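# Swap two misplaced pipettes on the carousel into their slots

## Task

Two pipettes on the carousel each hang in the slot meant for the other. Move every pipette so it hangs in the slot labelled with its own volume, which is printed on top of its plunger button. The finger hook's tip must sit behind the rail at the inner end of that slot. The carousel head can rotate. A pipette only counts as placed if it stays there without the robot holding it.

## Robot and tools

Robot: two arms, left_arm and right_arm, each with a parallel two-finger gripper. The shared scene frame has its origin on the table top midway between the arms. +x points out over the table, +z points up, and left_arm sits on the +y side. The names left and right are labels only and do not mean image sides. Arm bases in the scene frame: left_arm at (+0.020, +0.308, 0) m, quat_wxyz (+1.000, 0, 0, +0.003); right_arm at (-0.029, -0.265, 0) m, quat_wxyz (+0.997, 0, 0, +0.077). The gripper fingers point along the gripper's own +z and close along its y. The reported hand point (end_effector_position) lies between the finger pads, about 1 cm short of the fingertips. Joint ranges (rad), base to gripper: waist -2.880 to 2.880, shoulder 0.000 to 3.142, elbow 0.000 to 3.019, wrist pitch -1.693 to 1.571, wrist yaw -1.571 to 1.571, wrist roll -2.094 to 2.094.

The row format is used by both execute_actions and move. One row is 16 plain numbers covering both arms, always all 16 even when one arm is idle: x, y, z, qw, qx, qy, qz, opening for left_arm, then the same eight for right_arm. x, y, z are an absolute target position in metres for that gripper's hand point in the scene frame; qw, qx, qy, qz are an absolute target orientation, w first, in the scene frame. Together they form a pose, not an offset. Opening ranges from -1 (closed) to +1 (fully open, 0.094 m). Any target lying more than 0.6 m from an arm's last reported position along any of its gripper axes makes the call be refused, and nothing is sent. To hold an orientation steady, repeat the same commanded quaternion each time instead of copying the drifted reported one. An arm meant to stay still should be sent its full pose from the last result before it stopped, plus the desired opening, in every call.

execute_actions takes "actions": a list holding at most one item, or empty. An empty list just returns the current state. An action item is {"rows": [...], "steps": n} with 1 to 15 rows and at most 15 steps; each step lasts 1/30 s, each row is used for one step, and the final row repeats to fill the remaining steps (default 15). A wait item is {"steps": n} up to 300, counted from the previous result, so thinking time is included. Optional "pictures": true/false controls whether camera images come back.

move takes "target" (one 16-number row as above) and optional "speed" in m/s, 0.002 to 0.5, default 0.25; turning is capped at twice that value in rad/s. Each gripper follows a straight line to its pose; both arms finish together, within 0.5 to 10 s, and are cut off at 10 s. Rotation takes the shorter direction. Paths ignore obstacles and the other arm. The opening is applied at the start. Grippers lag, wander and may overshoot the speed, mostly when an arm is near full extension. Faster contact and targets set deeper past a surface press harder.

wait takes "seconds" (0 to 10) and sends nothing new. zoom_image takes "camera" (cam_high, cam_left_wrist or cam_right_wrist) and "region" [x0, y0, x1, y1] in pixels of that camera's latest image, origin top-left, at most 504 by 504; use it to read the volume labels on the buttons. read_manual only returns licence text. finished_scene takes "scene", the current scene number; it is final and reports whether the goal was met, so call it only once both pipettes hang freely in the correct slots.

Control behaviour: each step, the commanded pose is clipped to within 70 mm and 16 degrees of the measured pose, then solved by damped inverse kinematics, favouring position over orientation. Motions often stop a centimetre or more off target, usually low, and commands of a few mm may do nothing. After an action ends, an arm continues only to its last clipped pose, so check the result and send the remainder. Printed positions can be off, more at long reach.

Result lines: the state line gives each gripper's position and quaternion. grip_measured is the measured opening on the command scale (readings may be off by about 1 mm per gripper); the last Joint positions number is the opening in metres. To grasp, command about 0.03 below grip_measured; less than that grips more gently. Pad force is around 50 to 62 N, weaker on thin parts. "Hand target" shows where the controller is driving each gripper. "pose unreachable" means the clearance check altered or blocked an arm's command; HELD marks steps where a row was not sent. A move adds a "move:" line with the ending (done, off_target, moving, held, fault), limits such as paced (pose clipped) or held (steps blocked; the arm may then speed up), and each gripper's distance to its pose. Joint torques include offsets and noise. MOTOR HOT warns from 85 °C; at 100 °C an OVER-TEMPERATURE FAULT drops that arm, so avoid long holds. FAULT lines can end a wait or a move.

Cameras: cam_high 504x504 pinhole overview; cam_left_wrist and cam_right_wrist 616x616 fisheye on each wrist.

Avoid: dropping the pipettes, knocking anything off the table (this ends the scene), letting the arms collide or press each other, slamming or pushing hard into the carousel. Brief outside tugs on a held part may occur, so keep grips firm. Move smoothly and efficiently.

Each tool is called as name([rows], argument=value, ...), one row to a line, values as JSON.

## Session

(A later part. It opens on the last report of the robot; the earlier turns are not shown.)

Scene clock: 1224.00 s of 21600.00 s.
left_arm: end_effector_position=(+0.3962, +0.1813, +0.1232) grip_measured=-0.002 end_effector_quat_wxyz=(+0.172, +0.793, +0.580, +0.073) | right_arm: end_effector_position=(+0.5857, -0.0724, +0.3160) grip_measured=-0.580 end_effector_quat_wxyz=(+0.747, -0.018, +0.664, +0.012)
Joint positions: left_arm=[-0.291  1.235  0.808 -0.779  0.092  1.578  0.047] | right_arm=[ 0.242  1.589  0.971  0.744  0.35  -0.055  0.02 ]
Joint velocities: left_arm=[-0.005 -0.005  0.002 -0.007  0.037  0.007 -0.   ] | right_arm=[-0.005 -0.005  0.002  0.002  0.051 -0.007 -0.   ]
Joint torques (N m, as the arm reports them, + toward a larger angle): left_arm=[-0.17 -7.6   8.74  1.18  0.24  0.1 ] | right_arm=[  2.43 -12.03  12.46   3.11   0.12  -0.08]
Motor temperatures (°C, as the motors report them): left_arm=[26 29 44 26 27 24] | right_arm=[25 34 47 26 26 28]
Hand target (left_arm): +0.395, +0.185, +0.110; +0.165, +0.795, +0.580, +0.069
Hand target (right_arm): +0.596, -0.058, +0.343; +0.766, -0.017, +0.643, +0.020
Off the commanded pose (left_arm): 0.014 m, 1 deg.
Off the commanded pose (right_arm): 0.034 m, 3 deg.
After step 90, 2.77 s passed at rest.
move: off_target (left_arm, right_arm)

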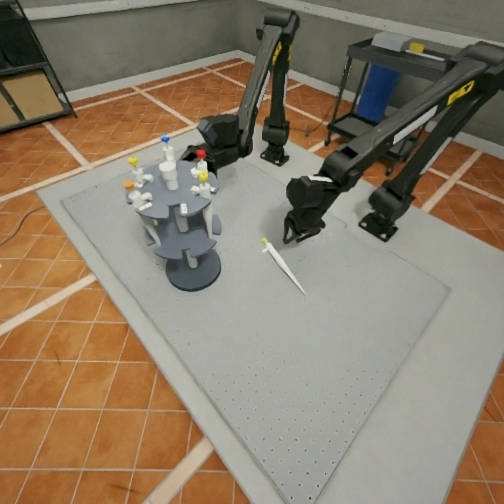

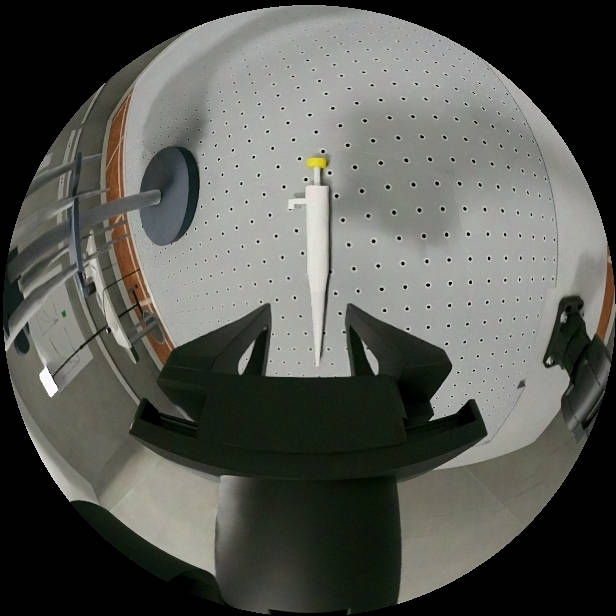

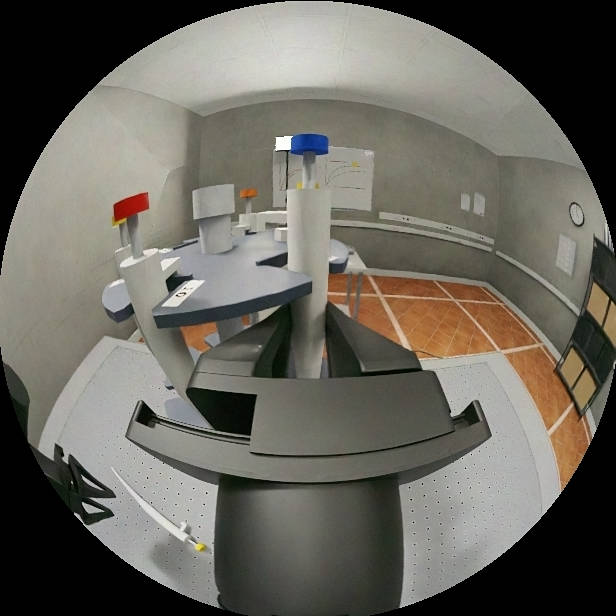

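move(target=[0.408,0.176,0.045,0.1650,0.7948,0.5796,0.0687,-0.2, 0.606,-0.047,0.343,0.7658,-0.0168,0.6426,0.0200,-0.612], speed=0.04)

zoom_image(camera="cam_right_wrist", region=[90, 180, 370, 400])

zoom_image(camera="cam_high", region=[110, 110, 250, 230])

Scene clock: 1230.53 s of 21600.00 s.
left_arm: end_effector_position=(+0.4122, +0.1766, +0.0567) grip_measured=-0.198 end_effector_quat_wxyz=(+0.171, +0.794, +0.579, +0.073) | right_arm: end_effector_position=(+0.5920, -0.0647, +0.3162) grip_measured=-0.580 end_effector_quat_wxyz=(+0.748, -0.018, +0.663, +0.010)
Joint positions: left_arm=[-0.291  1.39   0.746 -0.564  0.092  1.581  0.038] | right_arm=[ 0.253  1.611  0.997  0.744  0.364 -0.061  0.02 ]
Joint velocities: left_arm=[ 0.005 -0.005 -0.007 -0.007 -0.007 -0.007 -0.001] | right_arm=[-0.015 -0.005 -0.007  0.007 -0.022 -0.007  0.001]
Joint torques (N m, as the arm reports them, + toward a larger angle): left_arm=[-1.68 -9.07  7.68  1.33  0.06 -0.06] | right_arm=[  1.97 -12.67  12.82   2.75  -0.03  -0.03]
Motor temperatures (°C, as the motors report them): left_arm=[26 28 43 26 27 24] | right_arm=[25 34 48 26 26 28]
Hand target (left_arm): +0.408, +0.176, +0.045; +0.165, +0.795, +0.580, +0.069
Hand target (right_arm): +0.603, -0.048, +0.343; +0.766, -0.017, +0.643, +0.020
Off the commanded pose (left_arm): 0.012 m, 1 deg.
Off the commanded pose (right_arm): 0.035 m, 3 deg.
After step 90, 1.23 s passed at rest.
move: off_target (left_arm, right_arm)

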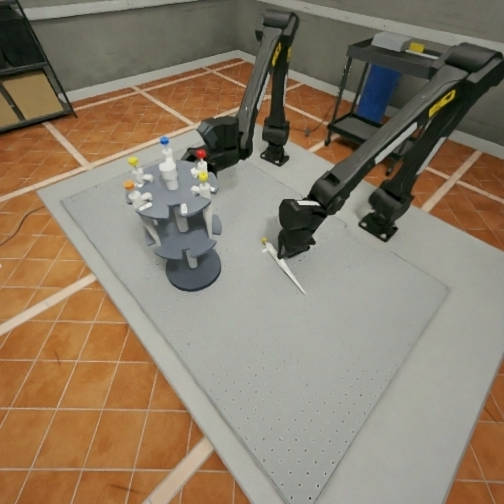

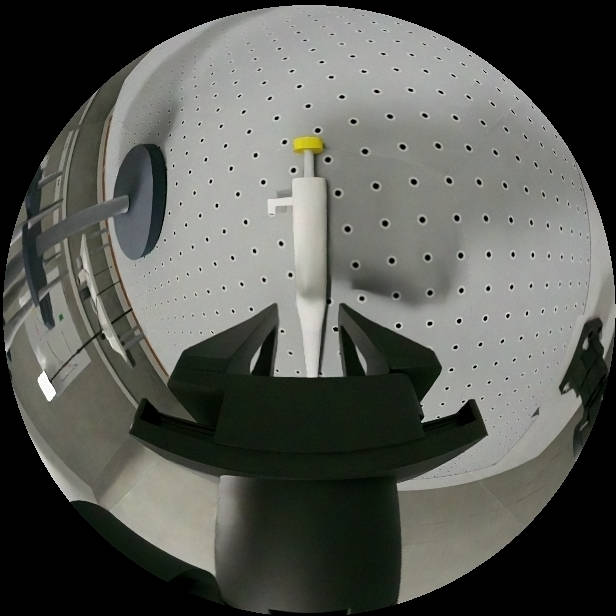

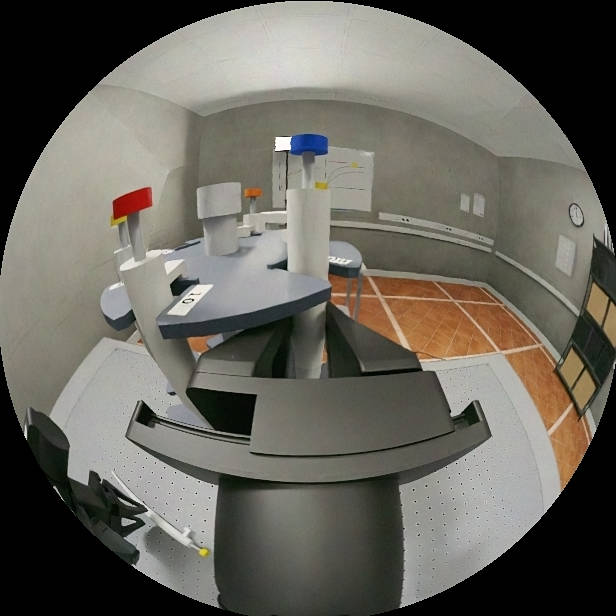

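Region (90, 180, 370, 400) of cam_right_wrist's 616x616 image, scaled by 1.800, with more detail than that image has; it fills the top 396 rows of this view, and the rest is white.

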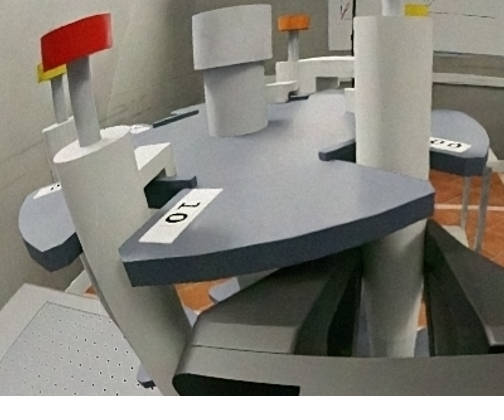

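Region (110, 110, 250, 230) of cam_high's 504x504 image, scaled by 3.600, with more detail than that image has; it fills the top 432 rows of this view, and the rest is white.

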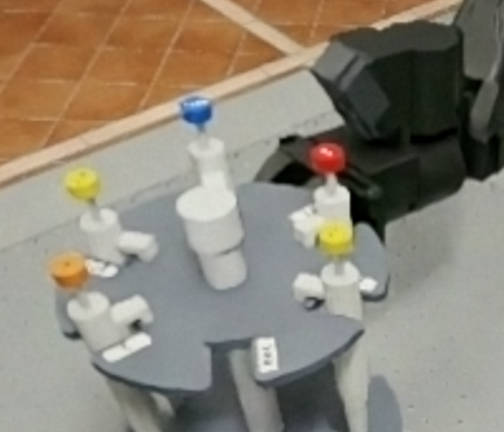

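move(target=[0.411,0.173,0.02,0.1650,0.7948,0.5796,0.0687,-0.25, 0.609,-0.043,0.343,0.7658,-0.0168,0.6426,0.0200,-0.612], speed=0.02)

zoom_image(camera="cam_right_wrist", region=[90, 180, 370, 400])

zoom_image(camera="cam_high", region=[110, 110, 250, 230])

Scene clock: 1237.33 s of 21600.00 s.
left_arm: end_effector_position=(+0.4169, +0.1749, +0.0327) grip_measured=-0.248 end_effector_quat_wxyz=(+0.172, +0.794, +0.578, +0.074) | right_arm: end_effector_position=(+0.5948, -0.0643, +0.3154) grip_measured=-0.580 end_effector_quat_wxyz=(+0.748, -0.018, +0.663, +0.004)
Joint positions: left_arm=[-0.292  1.451  0.727 -0.481  0.091  1.581  0.035] | right_arm=[ 0.254  1.62   1.005  0.744  0.373 -0.069  0.02 ]
Joint velocities: left_arm=[-0.005 -0.015  0.007  0.007  0.007  0.051 -0.   ] | right_arm=[-0.015  0.015 -0.007  0.007  0.007 -0.007 -0.   ]
Joint torques (N m, as the arm reports them, + toward a larger angle): left_arm=[-1.61 -9.31  7.25  1.25 -0.03 -0.07] | right_arm=[  2.29 -12.49  13.12   2.73  -0.18   0.04]
Motor temperatures (°C, as the motors report them): left_arm=[26 28 43 27 27 24] | right_arm=[25 34 48 26 26 28]
Hand target (left_arm): +0.411, +0.173, +0.021; +0.165, +0.795, +0.580, +0.069
Hand target (right_arm): +0.606, -0.044, +0.343; +0.766, -0.017, +0.643, +0.020
Off the commanded pose (left_arm): 0.014 m, 1 deg.
Off the commanded pose (right_arm): 0.038 m, 4 deg.
After step 90, 1.63 s passed at rest.
move: off_target (left_arm, right_arm)

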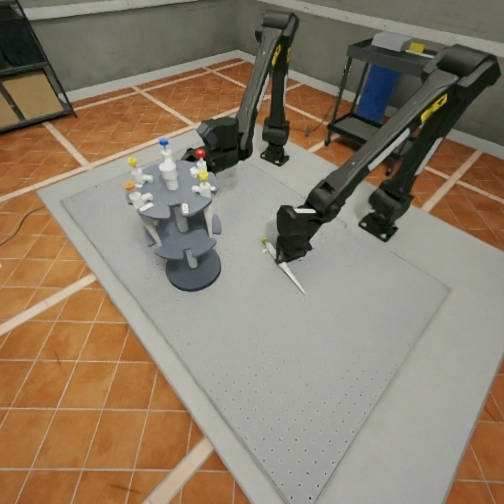

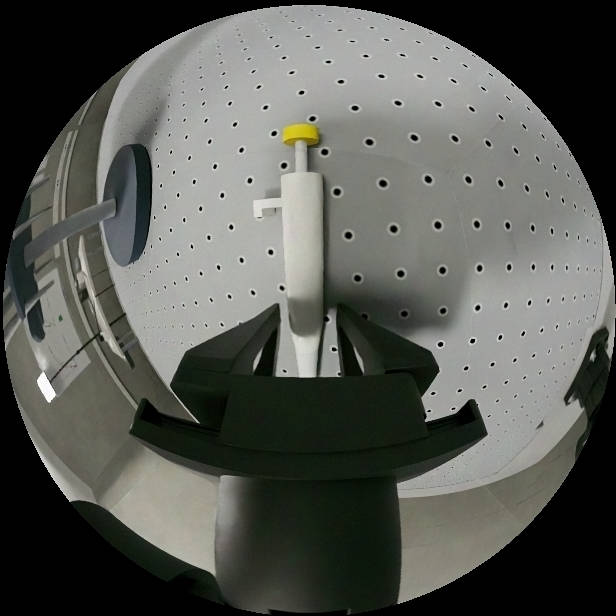

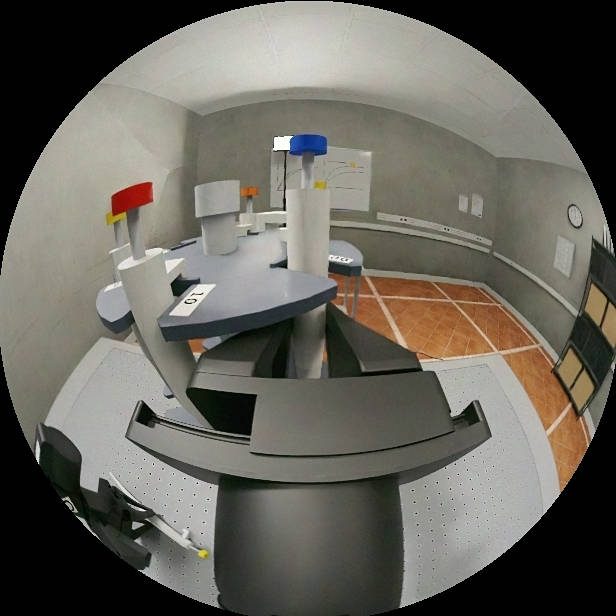

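Region (90, 180, 370, 400) of cam_right_wrist's 616x616 image, scaled by 1.800, with more detail than that image has; it fills the top 396 rows of this view, and the rest is white.

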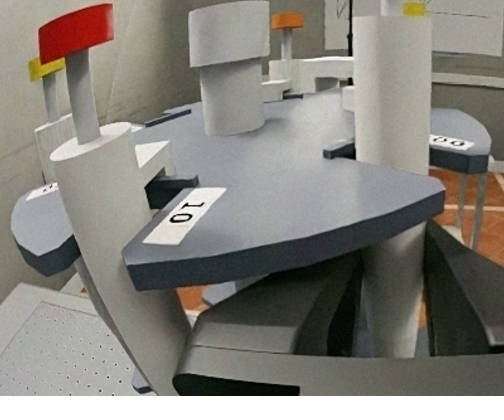

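Region (110, 110, 250, 230) of cam_high's 504x504 image, scaled by 3.600, with more detail than that image has; it fills the top 432 rows of this view, and the rest is white.

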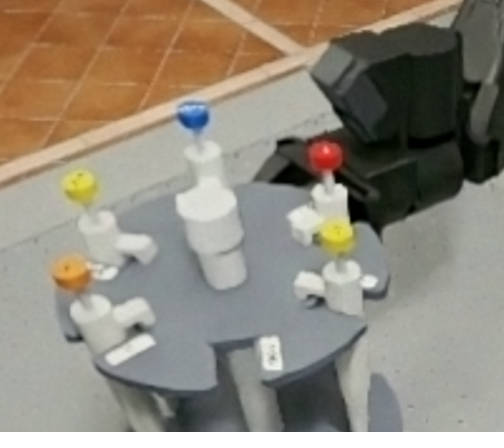

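move(target=[0.411,0.173,0.016,0.1650,0.7948,0.5796,0.0687,-0.45, 0.597,-0.060,0.295,0.7428,-0.0175,0.6689,0.0195,-0.612], speed=0.02)

move(target=[0.411,0.173,0.02,0.1650,0.7948,0.5796,0.0687,-0.6, 0.597,-0.060,0.283,0.7428,-0.0175,0.6689,0.0195,-0.612], speed=0.01)

zoom_image(camera="cam_right_wrist", region=[90, 180, 370, 400])

zoom_image(camera="cam_high", region=[110, 110, 250, 230])

Scene clock: 1243.50 s of 21600.00 s.
left_arm: end_effector_position=(+0.4190, +0.1743, +0.0304) grip_measured=-0.448 end_effector_quat_wxyz=(+0.174, +0.794, +0.578, +0.075) | right_arm: end_effector_position=(+0.5937, -0.0637, +0.3083) grip_measured=-0.580 end_effector_quat_wxyz=(+0.745, -0.020, +0.667, +0.007)
Joint positions: left_arm=[-0.292  1.46   0.727 -0.468  0.091  1.581  0.026] | right_arm=[ 0.254  1.623  0.996  0.744  0.367 -0.063  0.02 ]
Joint velocities: left_arm=[ 0.005  0.005 -0.002 -0.002  0.022 -0.007 -0.   ] | right_arm=[-0.005  0.005 -0.007  0.007  0.007 -0.037  0.   ]
Joint torques (N m, as the arm reports them, + toward a larger angle): left_arm=[-1.76 -9.31  6.5   1.53 -0.02 -0.09] | right_arm=[  0.66 -11.95   7.47   3.61  -0.57   0.29]
Motor temperatures (°C, as the motors report them): left_arm=[26 28 43 27 27 24] | right_arm=[25 34 49 25 26 28]
Hand target (left_arm): +0.411, +0.173, +0.016; +0.165, +0.795, +0.580, +0.069
Hand target (right_arm): +0.597, -0.060, +0.295; +0.743, -0.018, +0.669, +0.019
Off the commanded pose (left_arm): 0.017 m, 1 deg.
Off the commanded pose (right_arm): 0.014 m, 2 deg.
After step 90, 1.87 s passed at rest.
move: off_target (left_arm, right_arm)

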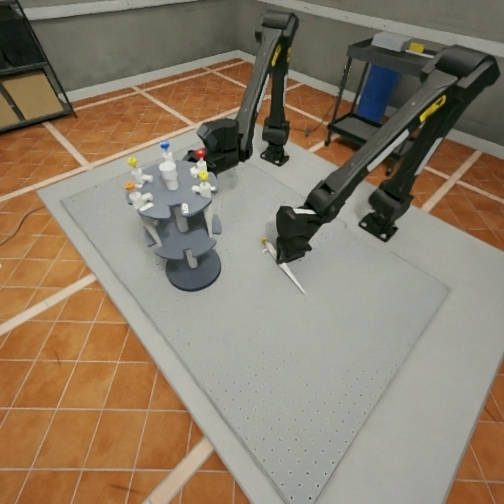

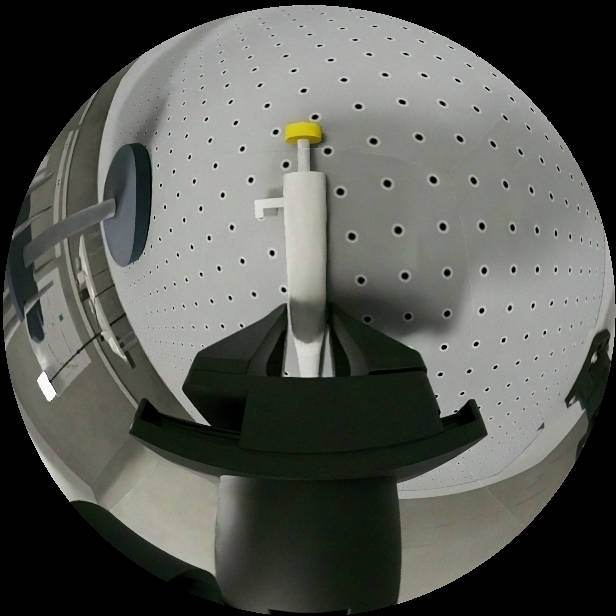

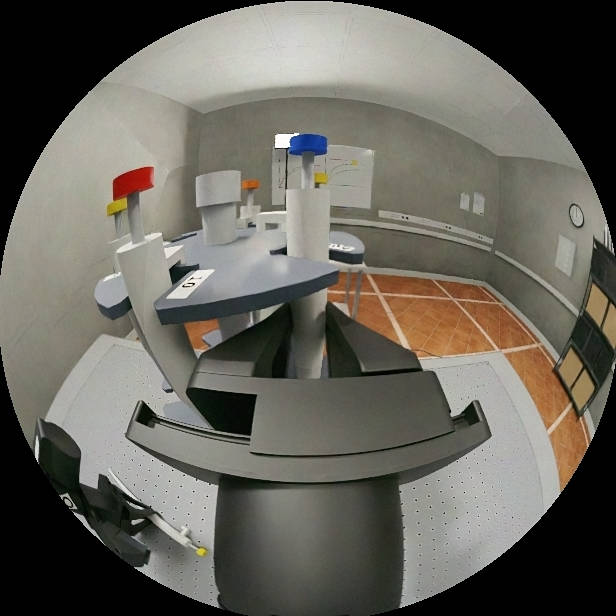

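Scene clock: 1246.30 s of 21600.00 s.
left_arm: end_effector_position=(+0.4190, +0.1743, +0.0304) grip_measured=-0.569 end_effector_quat_wxyz=(+0.174, +0.794, +0.578, +0.075) | right_arm: end_effector_position=(+0.5937, -0.0640, +0.2984) grip_measured=-0.580 end_effector_quat_wxyz=(+0.745, -0.019, +0.667, +0.006)
Joint positions: left_arm=[-0.292  1.46   0.727 -0.468  0.091  1.58   0.02 ] | right_arm=[ 0.254  1.64   0.985  0.774  0.367 -0.063  0.02 ]
Joint velocities: left_arm=[-0.005  0.005 -0.012 -0.012  0.022 -0.022 -0.   ] | right_arm=[-0.015 -0.015 -0.002 -0.012  0.037  0.022 -0.   ]
Joint torques (N m, as the arm reports them, + toward a larger angle): left_arm=[ -1.54 -10.3    7.28   1.01  -0.01  -0.08] | right_arm=[  0.64 -11.63   7.26   3.77  -0.6    0.32]
Motor temperatures (°C, as the motors report them): left_arm=[26 28 43 26 27 24] | right_arm=[25 34 48 26 26 28]
Hand target (left_arm): +0.411, +0.173, +0.020; +0.165, +0.795, +0.580, +0.069
Hand target (right_arm): +0.597, -0.060, +0.283; +0.743, -0.017, +0.669, +0.019
Off the commanded pose (left_arm): 0.013 m, 1 deg.
Off the commanded pose (right_arm): 0.016 m, 2 deg.
move: off_target (left_arm, right_arm)

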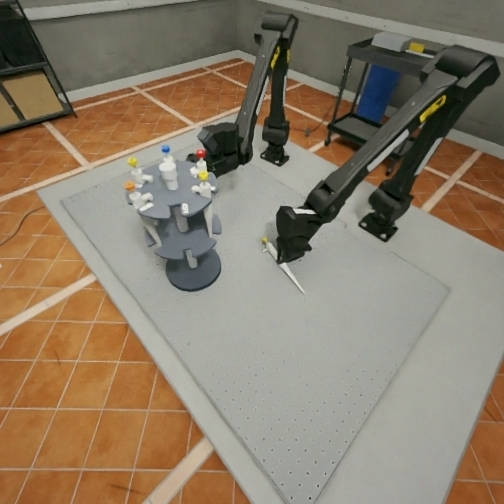

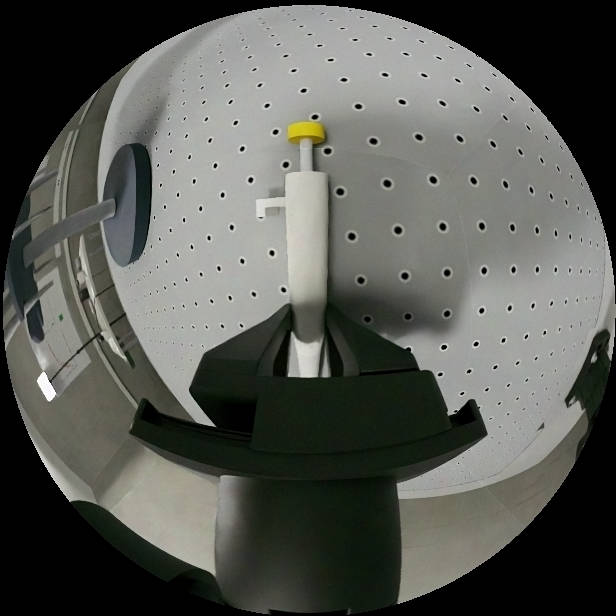

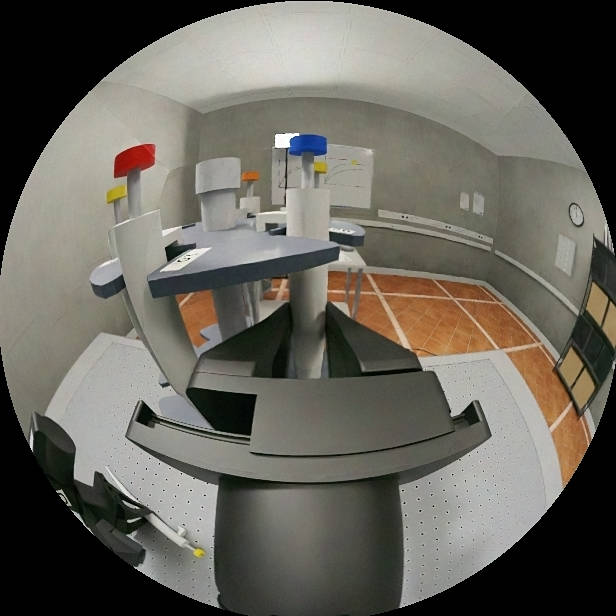

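Region (90, 180, 370, 400) of cam_right_wrist's 616x616 image, scaled by 1.800, with more detail than that image has; it fills the top 396 rows of this view, and the rest is white.

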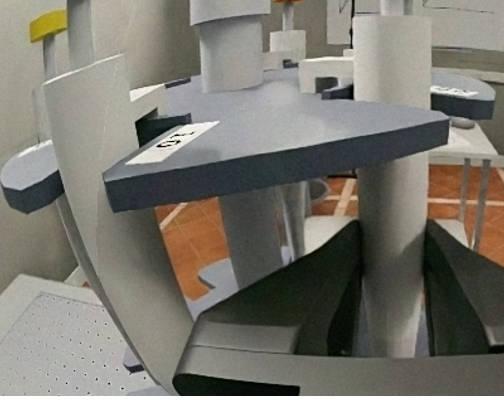

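Region (110, 110, 250, 230) of cam_high's 504x504 image, scaled by 3.600, with more detail than that image has; it fills the top 432 rows of this view, and the rest is white.

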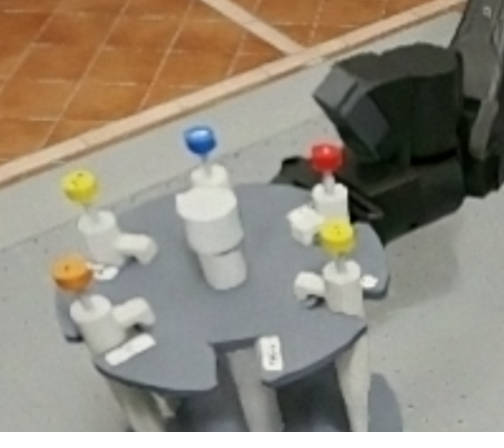

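move(target=[0.405,0.18,0.12,0.1650,0.7948,0.5796,0.0687,-0.6, 0.596,-0.062,0.276,0.7428,-0.0175,0.6689,0.0195,-0.612], speed=0.05)

zoom_image(camera="cam_right_wrist", region=[90, 180, 370, 400])

Scene clock: 1250.40 s of 21600.00 s.
left_arm: end_effector_position=(+0.3839, +0.1846, +0.0927) grip_measured=-0.569 end_effector_quat_wxyz=(+0.144, +0.798, +0.583, +0.052) | right_arm: end_effector_position=(+0.5926, -0.0642, +0.2978) grip_measured=-0.580 end_effector_quat_wxyz=(+0.749, -0.019, +0.662, +0.009)
Joint positions: left_arm=[-0.292  1.281  0.774 -0.77   0.091  1.58   0.02 ] | right_arm=[ 0.253  1.645  0.979  0.798  0.364 -0.064  0.02 ]
Joint velocities: left_arm=[-0.005  0.005 -0.017  0.007 -0.022  0.022  0.   ] | right_arm=[ 0.005 -0.005 -0.002  0.007 -0.007 -0.081  0.001]
Joint torques (N m, as the arm reports them, + toward a larger angle): left_arm=[ -0.65 -10.58  15.18  -0.11   0.17   0.05] | right_arm=[  0.26 -11.51   6.76   3.57  -0.57   0.31]
Motor temperatures (°C, as the motors report them): left_arm=[26 28 43 26 27 24] | right_arm=[25 34 47 26 26 28]
Hand target (left_arm): +0.404, +0.181, +0.120; +0.165, +0.795, +0.580, +0.069
Hand target (right_arm): +0.596, -0.062, +0.276; +0.743, -0.018, +0.669, +0.019
Off the commanded pose (left_arm): 0.035 m, 3 deg.
Off the commanded pose (right_arm): 0.022 m, 2 deg.
move: off_target (left_arm, right_arm)

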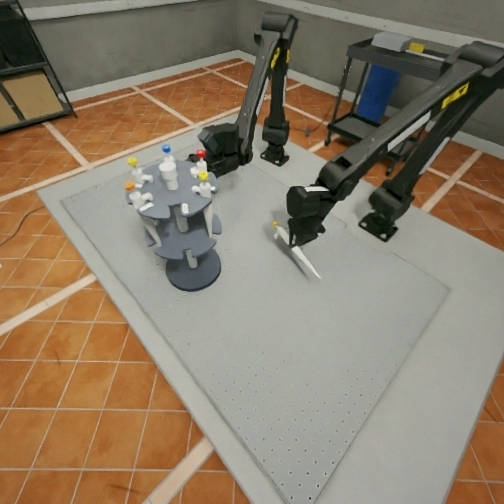

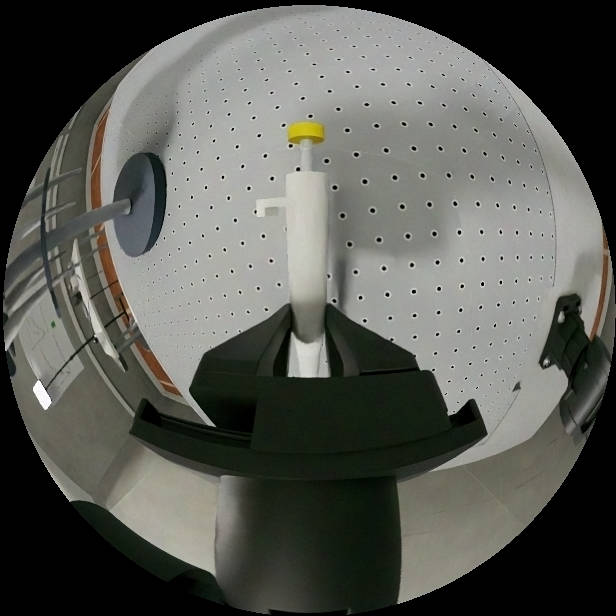

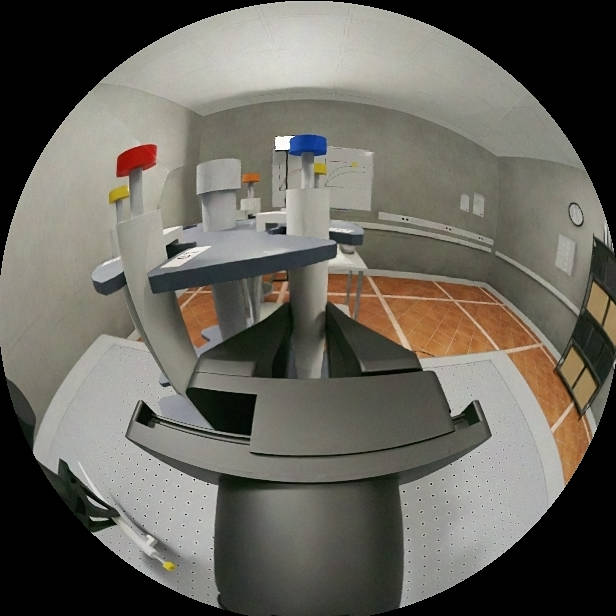

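Region (90, 180, 370, 400) of cam_right_wrist's 616x616 image, scaled by 1.800, with more detail than that image has; it fills the top 396 rows of this view, and the rest is white.

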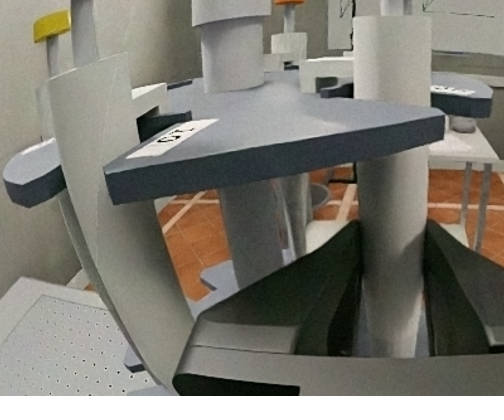

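Seated. Release the right gripper.

execute_actions([
  {"rows": [[0.405,0.18,0.12,0.1650,0.7948,0.5796,0.0687,-0.6, 0.594,-0.064,0.290,0.7428,-0.0175,0.6689,0.0195,-0.54]], "steps": 15},
], pictures=false)

move(target=[0.40,0.19,0.23,0.1650,0.7948,0.5796,0.0687,-0.6, 0.594,-0.064,0.290,0.7428,-0.0175,0.6689,0.0195,-0.3], speed=0.08)

zoom_image(camera="cam_right_wrist", region=[90, 180, 370, 400])

Scene clock: 1255.57 s of 21600.00 s.
left_arm: end_effector_position=(+0.3838, +0.1846, +0.0926) grip_measured=-0.569 end_effector_quat_wxyz=(+0.143, +0.798, +0.583, +0.052) | right_arm: end_effector_position=(+0.5926, -0.0636, +0.2978) grip_measured=-0.541 end_effector_quat_wxyz=(+0.749, -0.016, +0.662, +0.015)
Joint positions: left_arm=[-0.292  1.281  0.774 -0.771  0.091  1.58   0.02 ] | right_arm=[ 0.253  1.645  0.979  0.798  0.359 -0.052  0.022]
Joint velocities: left_arm=[-0.005 -0.024 -0.002  0.002  0.066  0.051  0.   ] | right_arm=[ 0.005  0.005  0.002 -0.007  0.022  0.022  0.001]
Joint torques (N m, as the arm reports them, + toward a larger angle): left_arm=[ -0.38 -10.88  15.23   0.06   0.15   0.03] | right_arm=[  1.05 -14.17   7.27   1.82  -0.46   0.19]
Motor temperatures (°C, as the motors report them): left_arm=[26 28 45 26 27 24] | right_arm=[25 34 46 26 26 28]
Hand target (left_arm): +0.404, +0.180, +0.120; +0.165, +0.795, +0.580, +0.069
Hand target (right_arm): +0.594, -0.064, +0.290; +0.743, -0.017, +0.669, +0.020
Off the commanded pose (left_arm): 0.035 m, 3 deg.
Off the commanded pose (right_arm): 0.008 m, 1 deg.
Steps of this call (steps 1 to 90: nothing new was sent; then 1.67 s passed at rest; steps 91 to 105: all 15 steps of this action). Readings (end_effector_position):
91: left_arm (+0.3838, +0.1846, +0.0926) | right_arm (+0.5927, -0.0643, +0.2978)
92: left_arm (+0.3838, +0.1846, +0.0926) | right_arm (+0.5927, -0.0639, +0.2978)
94: left_arm (+0.3838, +0.1846, +0.0926) | right_arm (+0.5927, -0.0637, +0.2978)
98: left_arm (+0.3838, +0.1846, +0.0926) | right_arm (+0.5926, -0.0636, +0.2978)
105: the state above

Scene clock: 1257.87 s of 21600.00 s.
left_arm: end_effector_position=(+0.3849, +0.1906, +0.1993) grip_measured=-0.569 end_effector_quat_wxyz=(+0.143, +0.798, +0.584, +0.051) | right_arm: end_effector_position=(+0.5926, -0.0624, +0.2979) grip_measured=-0.302 end_effector_quat_wxyz=(+0.749, -0.018, +0.662, +0.018)
Joint positions: left_arm=[-0.274  1.172  0.983 -1.093  0.096  1.597  0.02 ] | right_arm=[ 0.253  1.645  0.979  0.798  0.352 -0.05   0.033]
Joint velocities: left_arm=[-0.005 -0.024  0.007 -0.012  0.022  0.007 -0.   ] | right_arm=[-0.005 -0.015  0.007  0.002 -0.051 -0.007 -0.   ]
Joint torques (N m, as the arm reports them, + toward a larger angle): left_arm=[ 0.21 -9.77 16.74 -0.1   0.24  0.08] | right_arm=[  0.7  -14.51   7.2    1.86  -0.23   0.15]
Motor temperatures (°C, as the motors report them): left_arm=[26 28 45 26 27 24] | right_arm=[25 34 46 26 26 28]
Hand target (left_arm): +0.399, +0.190, +0.230; +0.165, +0.795, +0.580, +0.069
Hand target (right_arm): +0.594, -0.064, +0.290; +0.743, -0.017, +0.669, +0.020
Off the commanded pose (left_arm): 0.034 m, 3 deg.
Off the commanded pose (right_arm): 0.008 m, 1 deg.
move: off_target (left_arm)

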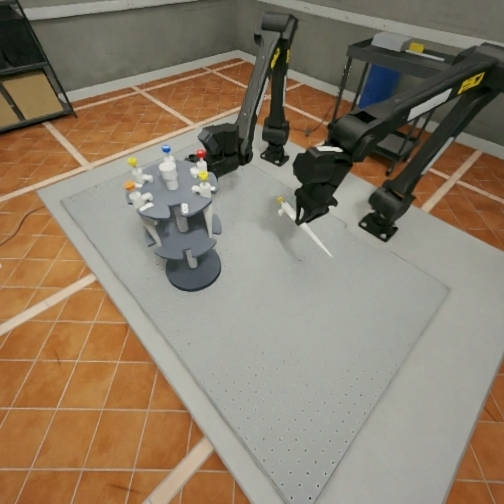

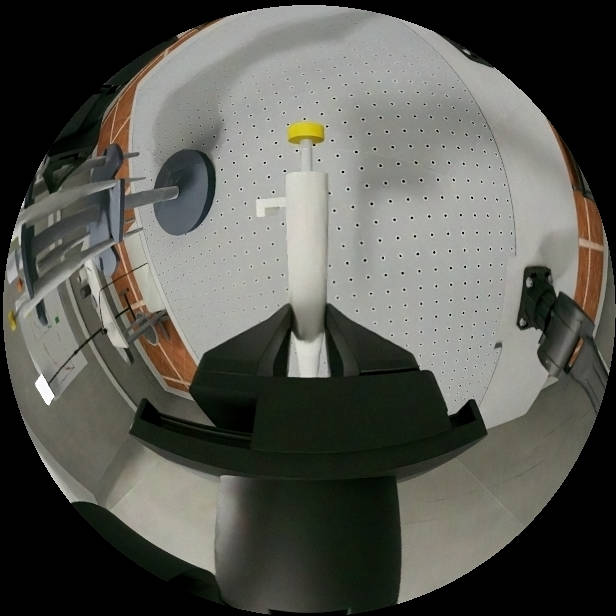

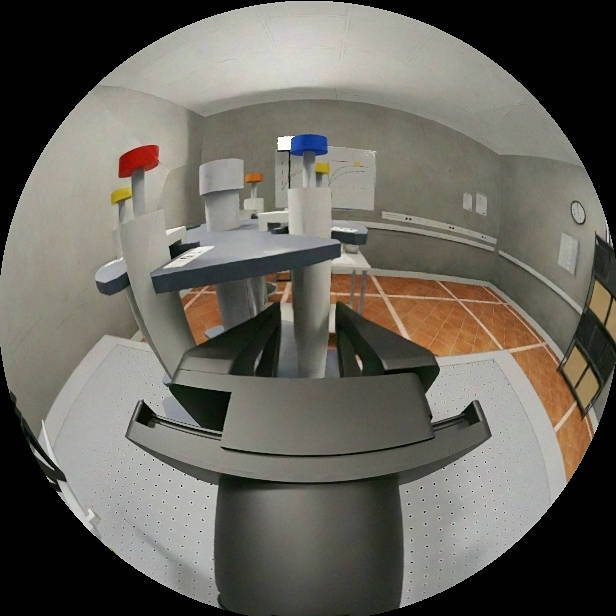

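Region (90, 180, 370, 400) of cam_right_wrist's 616x616 image, scaled by 1.800, with more detail than that image has; it fills the top 396 rows of this view, and the rest is white.

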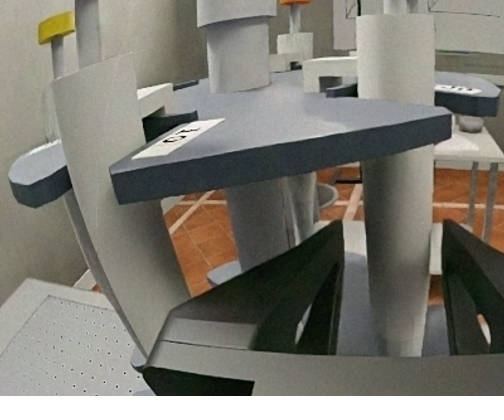

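move(target=[0.52,0.26,0.34,0.6634,0.3214,0.5567,-0.3830,-0.6, 0.46,-0.075,0.295,0.7428,-0.0175,0.6689,0.0195,-0.25], speed=0.16)

Scene clock: 1273.50 s of 21600.00 s.
left_arm: end_effector_position=(+0.4903, +0.2395, +0.3234) grip_measured=-0.569 end_effector_quat_wxyz=(+0.585, +0.487, +0.581, -0.288) | right_arm: end_effector_position=(+0.4681, -0.0784, +0.2807) grip_measured=-0.252 end_effector_quat_wxyz=(+0.732, -0.019, +0.681, +0.010)
Joint positions: left_arm=[ 0.208  1.308  0.988 -0.328  1.321  0.873  0.02 ] | right_arm=[ 0.351  1.367  0.645  0.801  0.46  -0.05   0.035]
Joint velocities: left_arm=[ 0.005 -0.015 -0.002 -0.007 -0.022 -0.007 -0.001] | right_arm=[-0.005 -0.015  0.007 -0.002  0.022  0.022  0.   ]
Joint torques (N m, as the arm reports them, + toward a larger angle): left_arm=[ -0.79 -11.61  11.08   0.65   0.38   0.09] | right_arm=[  1.52 -11.96   6.62   3.46   0.09   0.  ]
Motor temperatures (°C, as the motors report them): left_arm=[26 28 47 26 28 24] | right_arm=[25 34 44 25 26 28]
Hand target (left_arm): +0.490, +0.239, +0.323; +0.583, +0.487, +0.582, -0.290
Hand target (right_arm): +0.460, -0.075, +0.293; +0.743, -0.017, +0.669, +0.020
Off the commanded pose (left_arm): 0.040 m, 24 deg; orientation clipped at the last step of the last action.
Off the commanded pose (right_arm): 0.017 m, 2 deg.
After step 90, 7.00 s passed at rest.
move: held (left_arm), off_target (right_arm); limits=paced,held; held on 38 of 169 steps (left_arm), including the last (left_arm)
pose unreachable (left arm): on one or more control steps of this call this arm could not follow its commanded pose, so it was not sent that pose on those steps. On the call's last step it was still not sent that pose. It may still have moved: this result reports where it is.
cause: the commanded pose would bring two parts of the arm too close to each other (its wrist (the part past joint 4) and its wrist camera, with joints 5 (wrist yaw) and 6 (wrist roll) between them).

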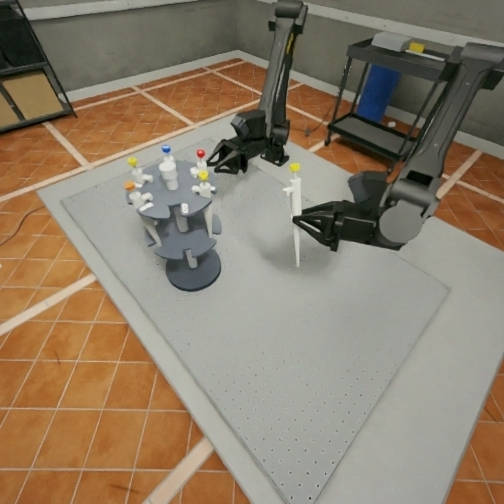

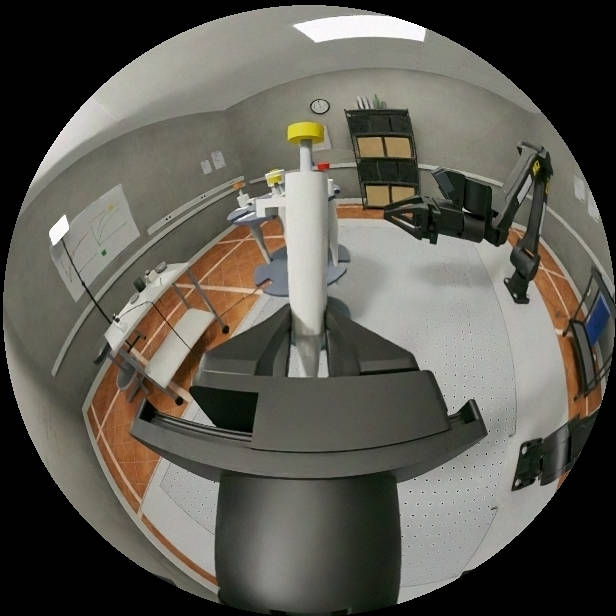

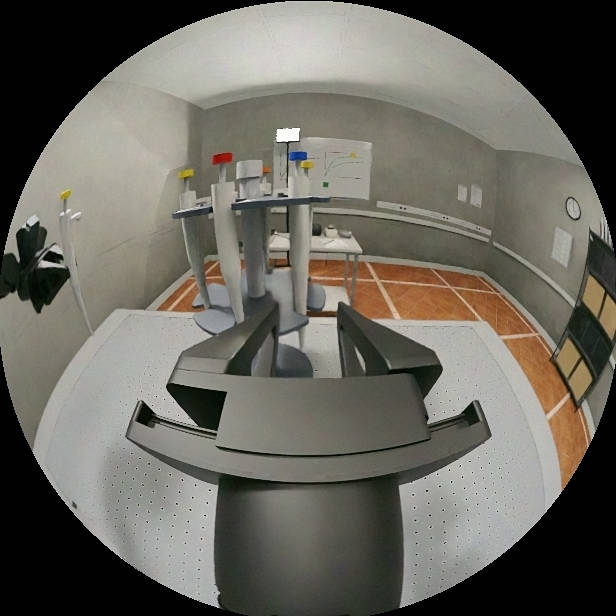

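move(target=[0.50,0.24,0.34,0.7544,0.1116,0.6330,-0.1330,-0.6, 0.40,-0.12,0.30,0.7428,-0.0175,0.6689,0.0195,-0.25], speed=0.15)

Scene clock: 1279.13 s of 21600.00 s.
left_arm: end_effector_position=(+0.5057, +0.2436, +0.3356) grip_measured=-0.569 end_effector_quat_wxyz=(+0.746, +0.108, +0.644, -0.131) | right_arm: end_effector_position=(+0.4008, -0.1117, +0.2995) grip_measured=-0.252 end_effector_quat_wxyz=(+0.745, -0.020, +0.666, +0.025)
Joint positions: left_arm=[-0.029  1.151  0.584  0.722  0.314 -0.056  0.02 ] | right_arm=[ 0.351  1.118  0.474  0.768  0.438 -0.05   0.035]
Joint velocities: left_arm=[-0.005 -0.005 -0.007  0.002 -0.007 -0.007 -0.001] | right_arm=[-0.005 -0.024 -0.007  0.002 -0.081 -0.066  0.   ]
Joint torques (N m, as the arm reports them, + toward a larger angle): left_arm=[-1.34 -9.54  9.38  2.67 -0.18 -0.13] | right_arm=[-0.39 -7.41  6.95  1.66 -0.25  0.03]
Motor temperatures (°C, as the motors report them): left_arm=[26 28 46 26 28 24] | right_arm=[25 34 44 25 26 28]
Hand target (left_arm): +0.499, +0.241, +0.342; +0.755, +0.108, +0.633, -0.135
Hand target (right_arm): +0.400, -0.119, +0.299; +0.743, -0.017, +0.669, +0.019
Off the commanded pose (left_arm): 0.008 m, 2 deg.
Off the commanded pose (right_arm): 0.008 m, 1 deg.
move: done

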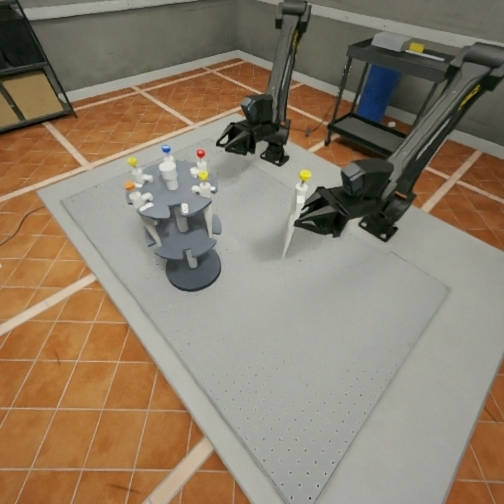

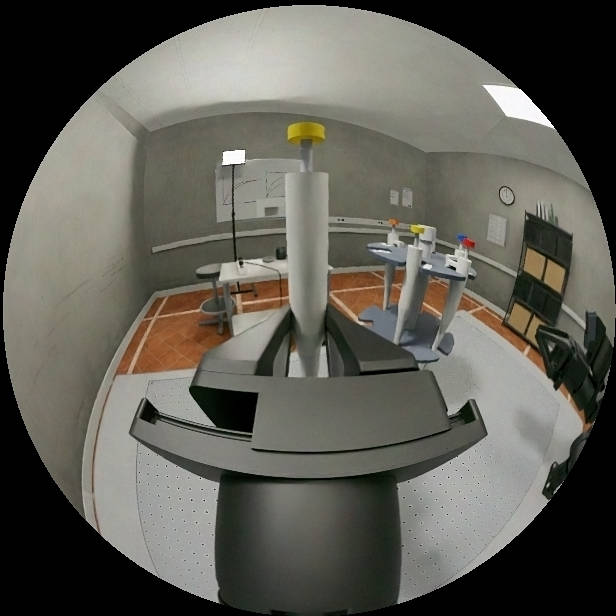

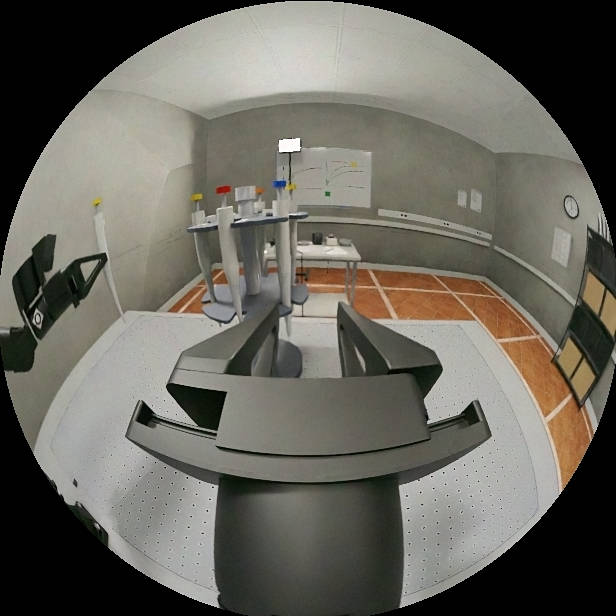

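execute_actions(actions=[])

Scene clock: 1286.10 s of 21600.00 s.
left_arm: end_effector_position=(+0.5057, +0.2436, +0.3356) grip_measured=-0.569 end_effector_quat_wxyz=(+0.746, +0.108, +0.644, -0.131) | right_arm: end_effector_position=(+0.4008, -0.1117, +0.2995) grip_measured=-0.252 end_effector_quat_wxyz=(+0.745, -0.020, +0.666, +0.025)
Joint positions: left_arm=[-0.029  1.151  0.584  0.722  0.314 -0.057  0.02 ] | right_arm=[ 0.351  1.118  0.474  0.768  0.438 -0.05   0.035]
Joint velocities: left_arm=[ 0.005 -0.024 -0.002 -0.017 -0.037 -0.051  0.   ] | right_arm=[-0.015  0.005 -0.002 -0.017  0.022 -0.066 -0.001]
Joint torques (N m, as the arm reports them, + toward a larger angle): left_arm=[-1.32 -9.89  9.3   2.64 -0.18 -0.05] | right_arm=[-0.15 -7.27  6.99  1.52 -0.23  0.04]
Motor temperatures (°C, as the motors report them): left_arm=[26 28 45 27 27 24] | right_arm=[25 33 43 25 26 28]
Hand target (left_arm): +0.499, +0.241, +0.342; +0.755, +0.108, +0.633, -0.135
Hand target (right_arm): +0.400, -0.119, +0.299; +0.743, -0.017, +0.669, +0.019
Off the commanded pose (left_arm): 0.008 m, 2 deg.
Off the commanded pose (right_arm): 0.008 m, 1 deg.
Steps of this call (steps 1 to 90: nothing new was sent; then 3.97 s passed at rest). Readings (end_effector_position):
1: left_arm (+0.5057, +0.2436, +0.3356) | right_arm (+0.4008, -0.1117, +0.2995)
2: left_arm (+0.5057, +0.2436, +0.3356) | right_arm (+0.4008, -0.1117, +0.2995)
4: left_arm (+0.5057, +0.2436, +0.3356) | right_arm (+0.4008, -0.1117, +0.2995)
8: left_arm (+0.5057, +0.2436, +0.3356) | right_arm (+0.4008, -0.1117, +0.2995)
90: the state above

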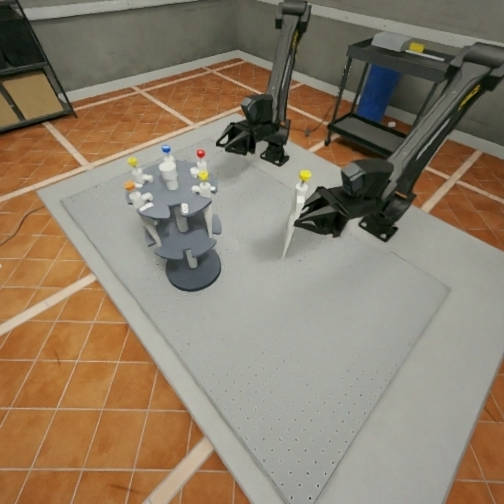

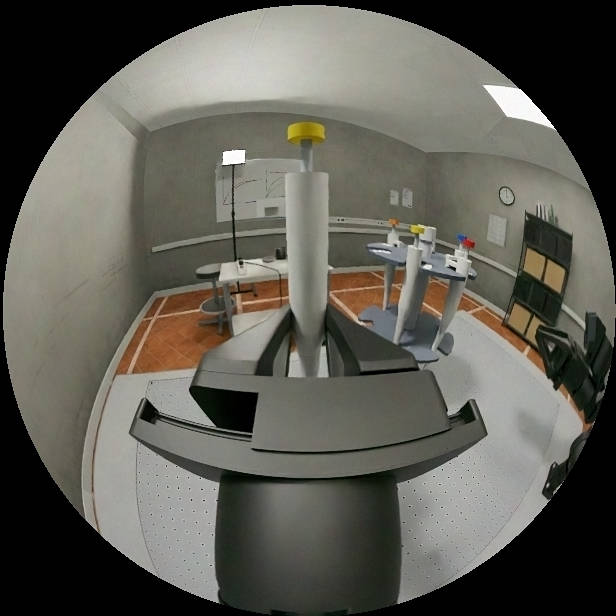

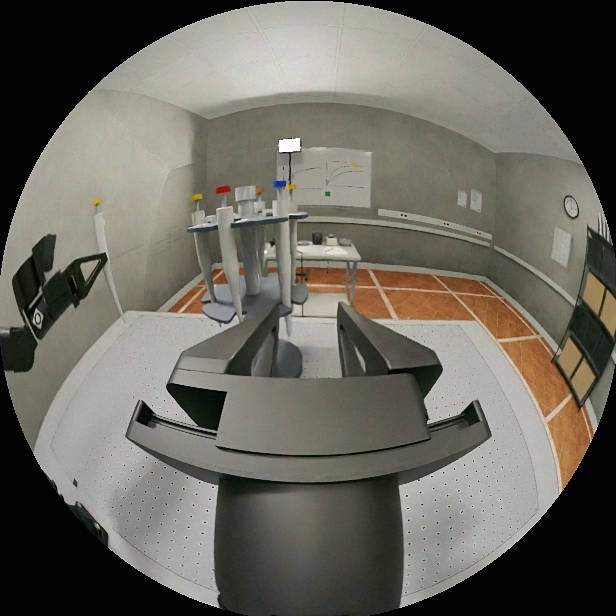

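zoom_image(camera="cam_left_wrist", region=[200, 100, 480, 380])

zoom_image(camera="cam_high", region=[110, 130, 350, 290])

Region (200, 100, 480, 380) of cam_left_wrist's 616x616 image, scaled by 1.800, with more detail than that image has.

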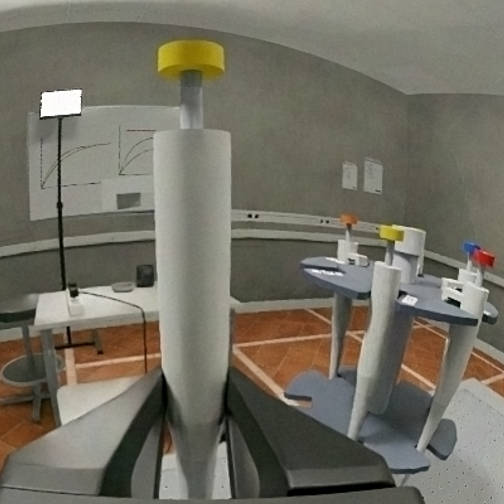

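Region (110, 130, 350, 290) of cam_high's 504x504 image, scaled by 2.100, with more detail than that image has.

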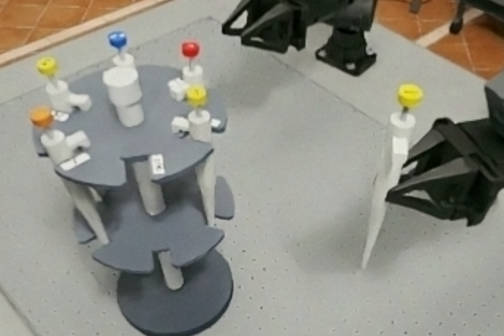

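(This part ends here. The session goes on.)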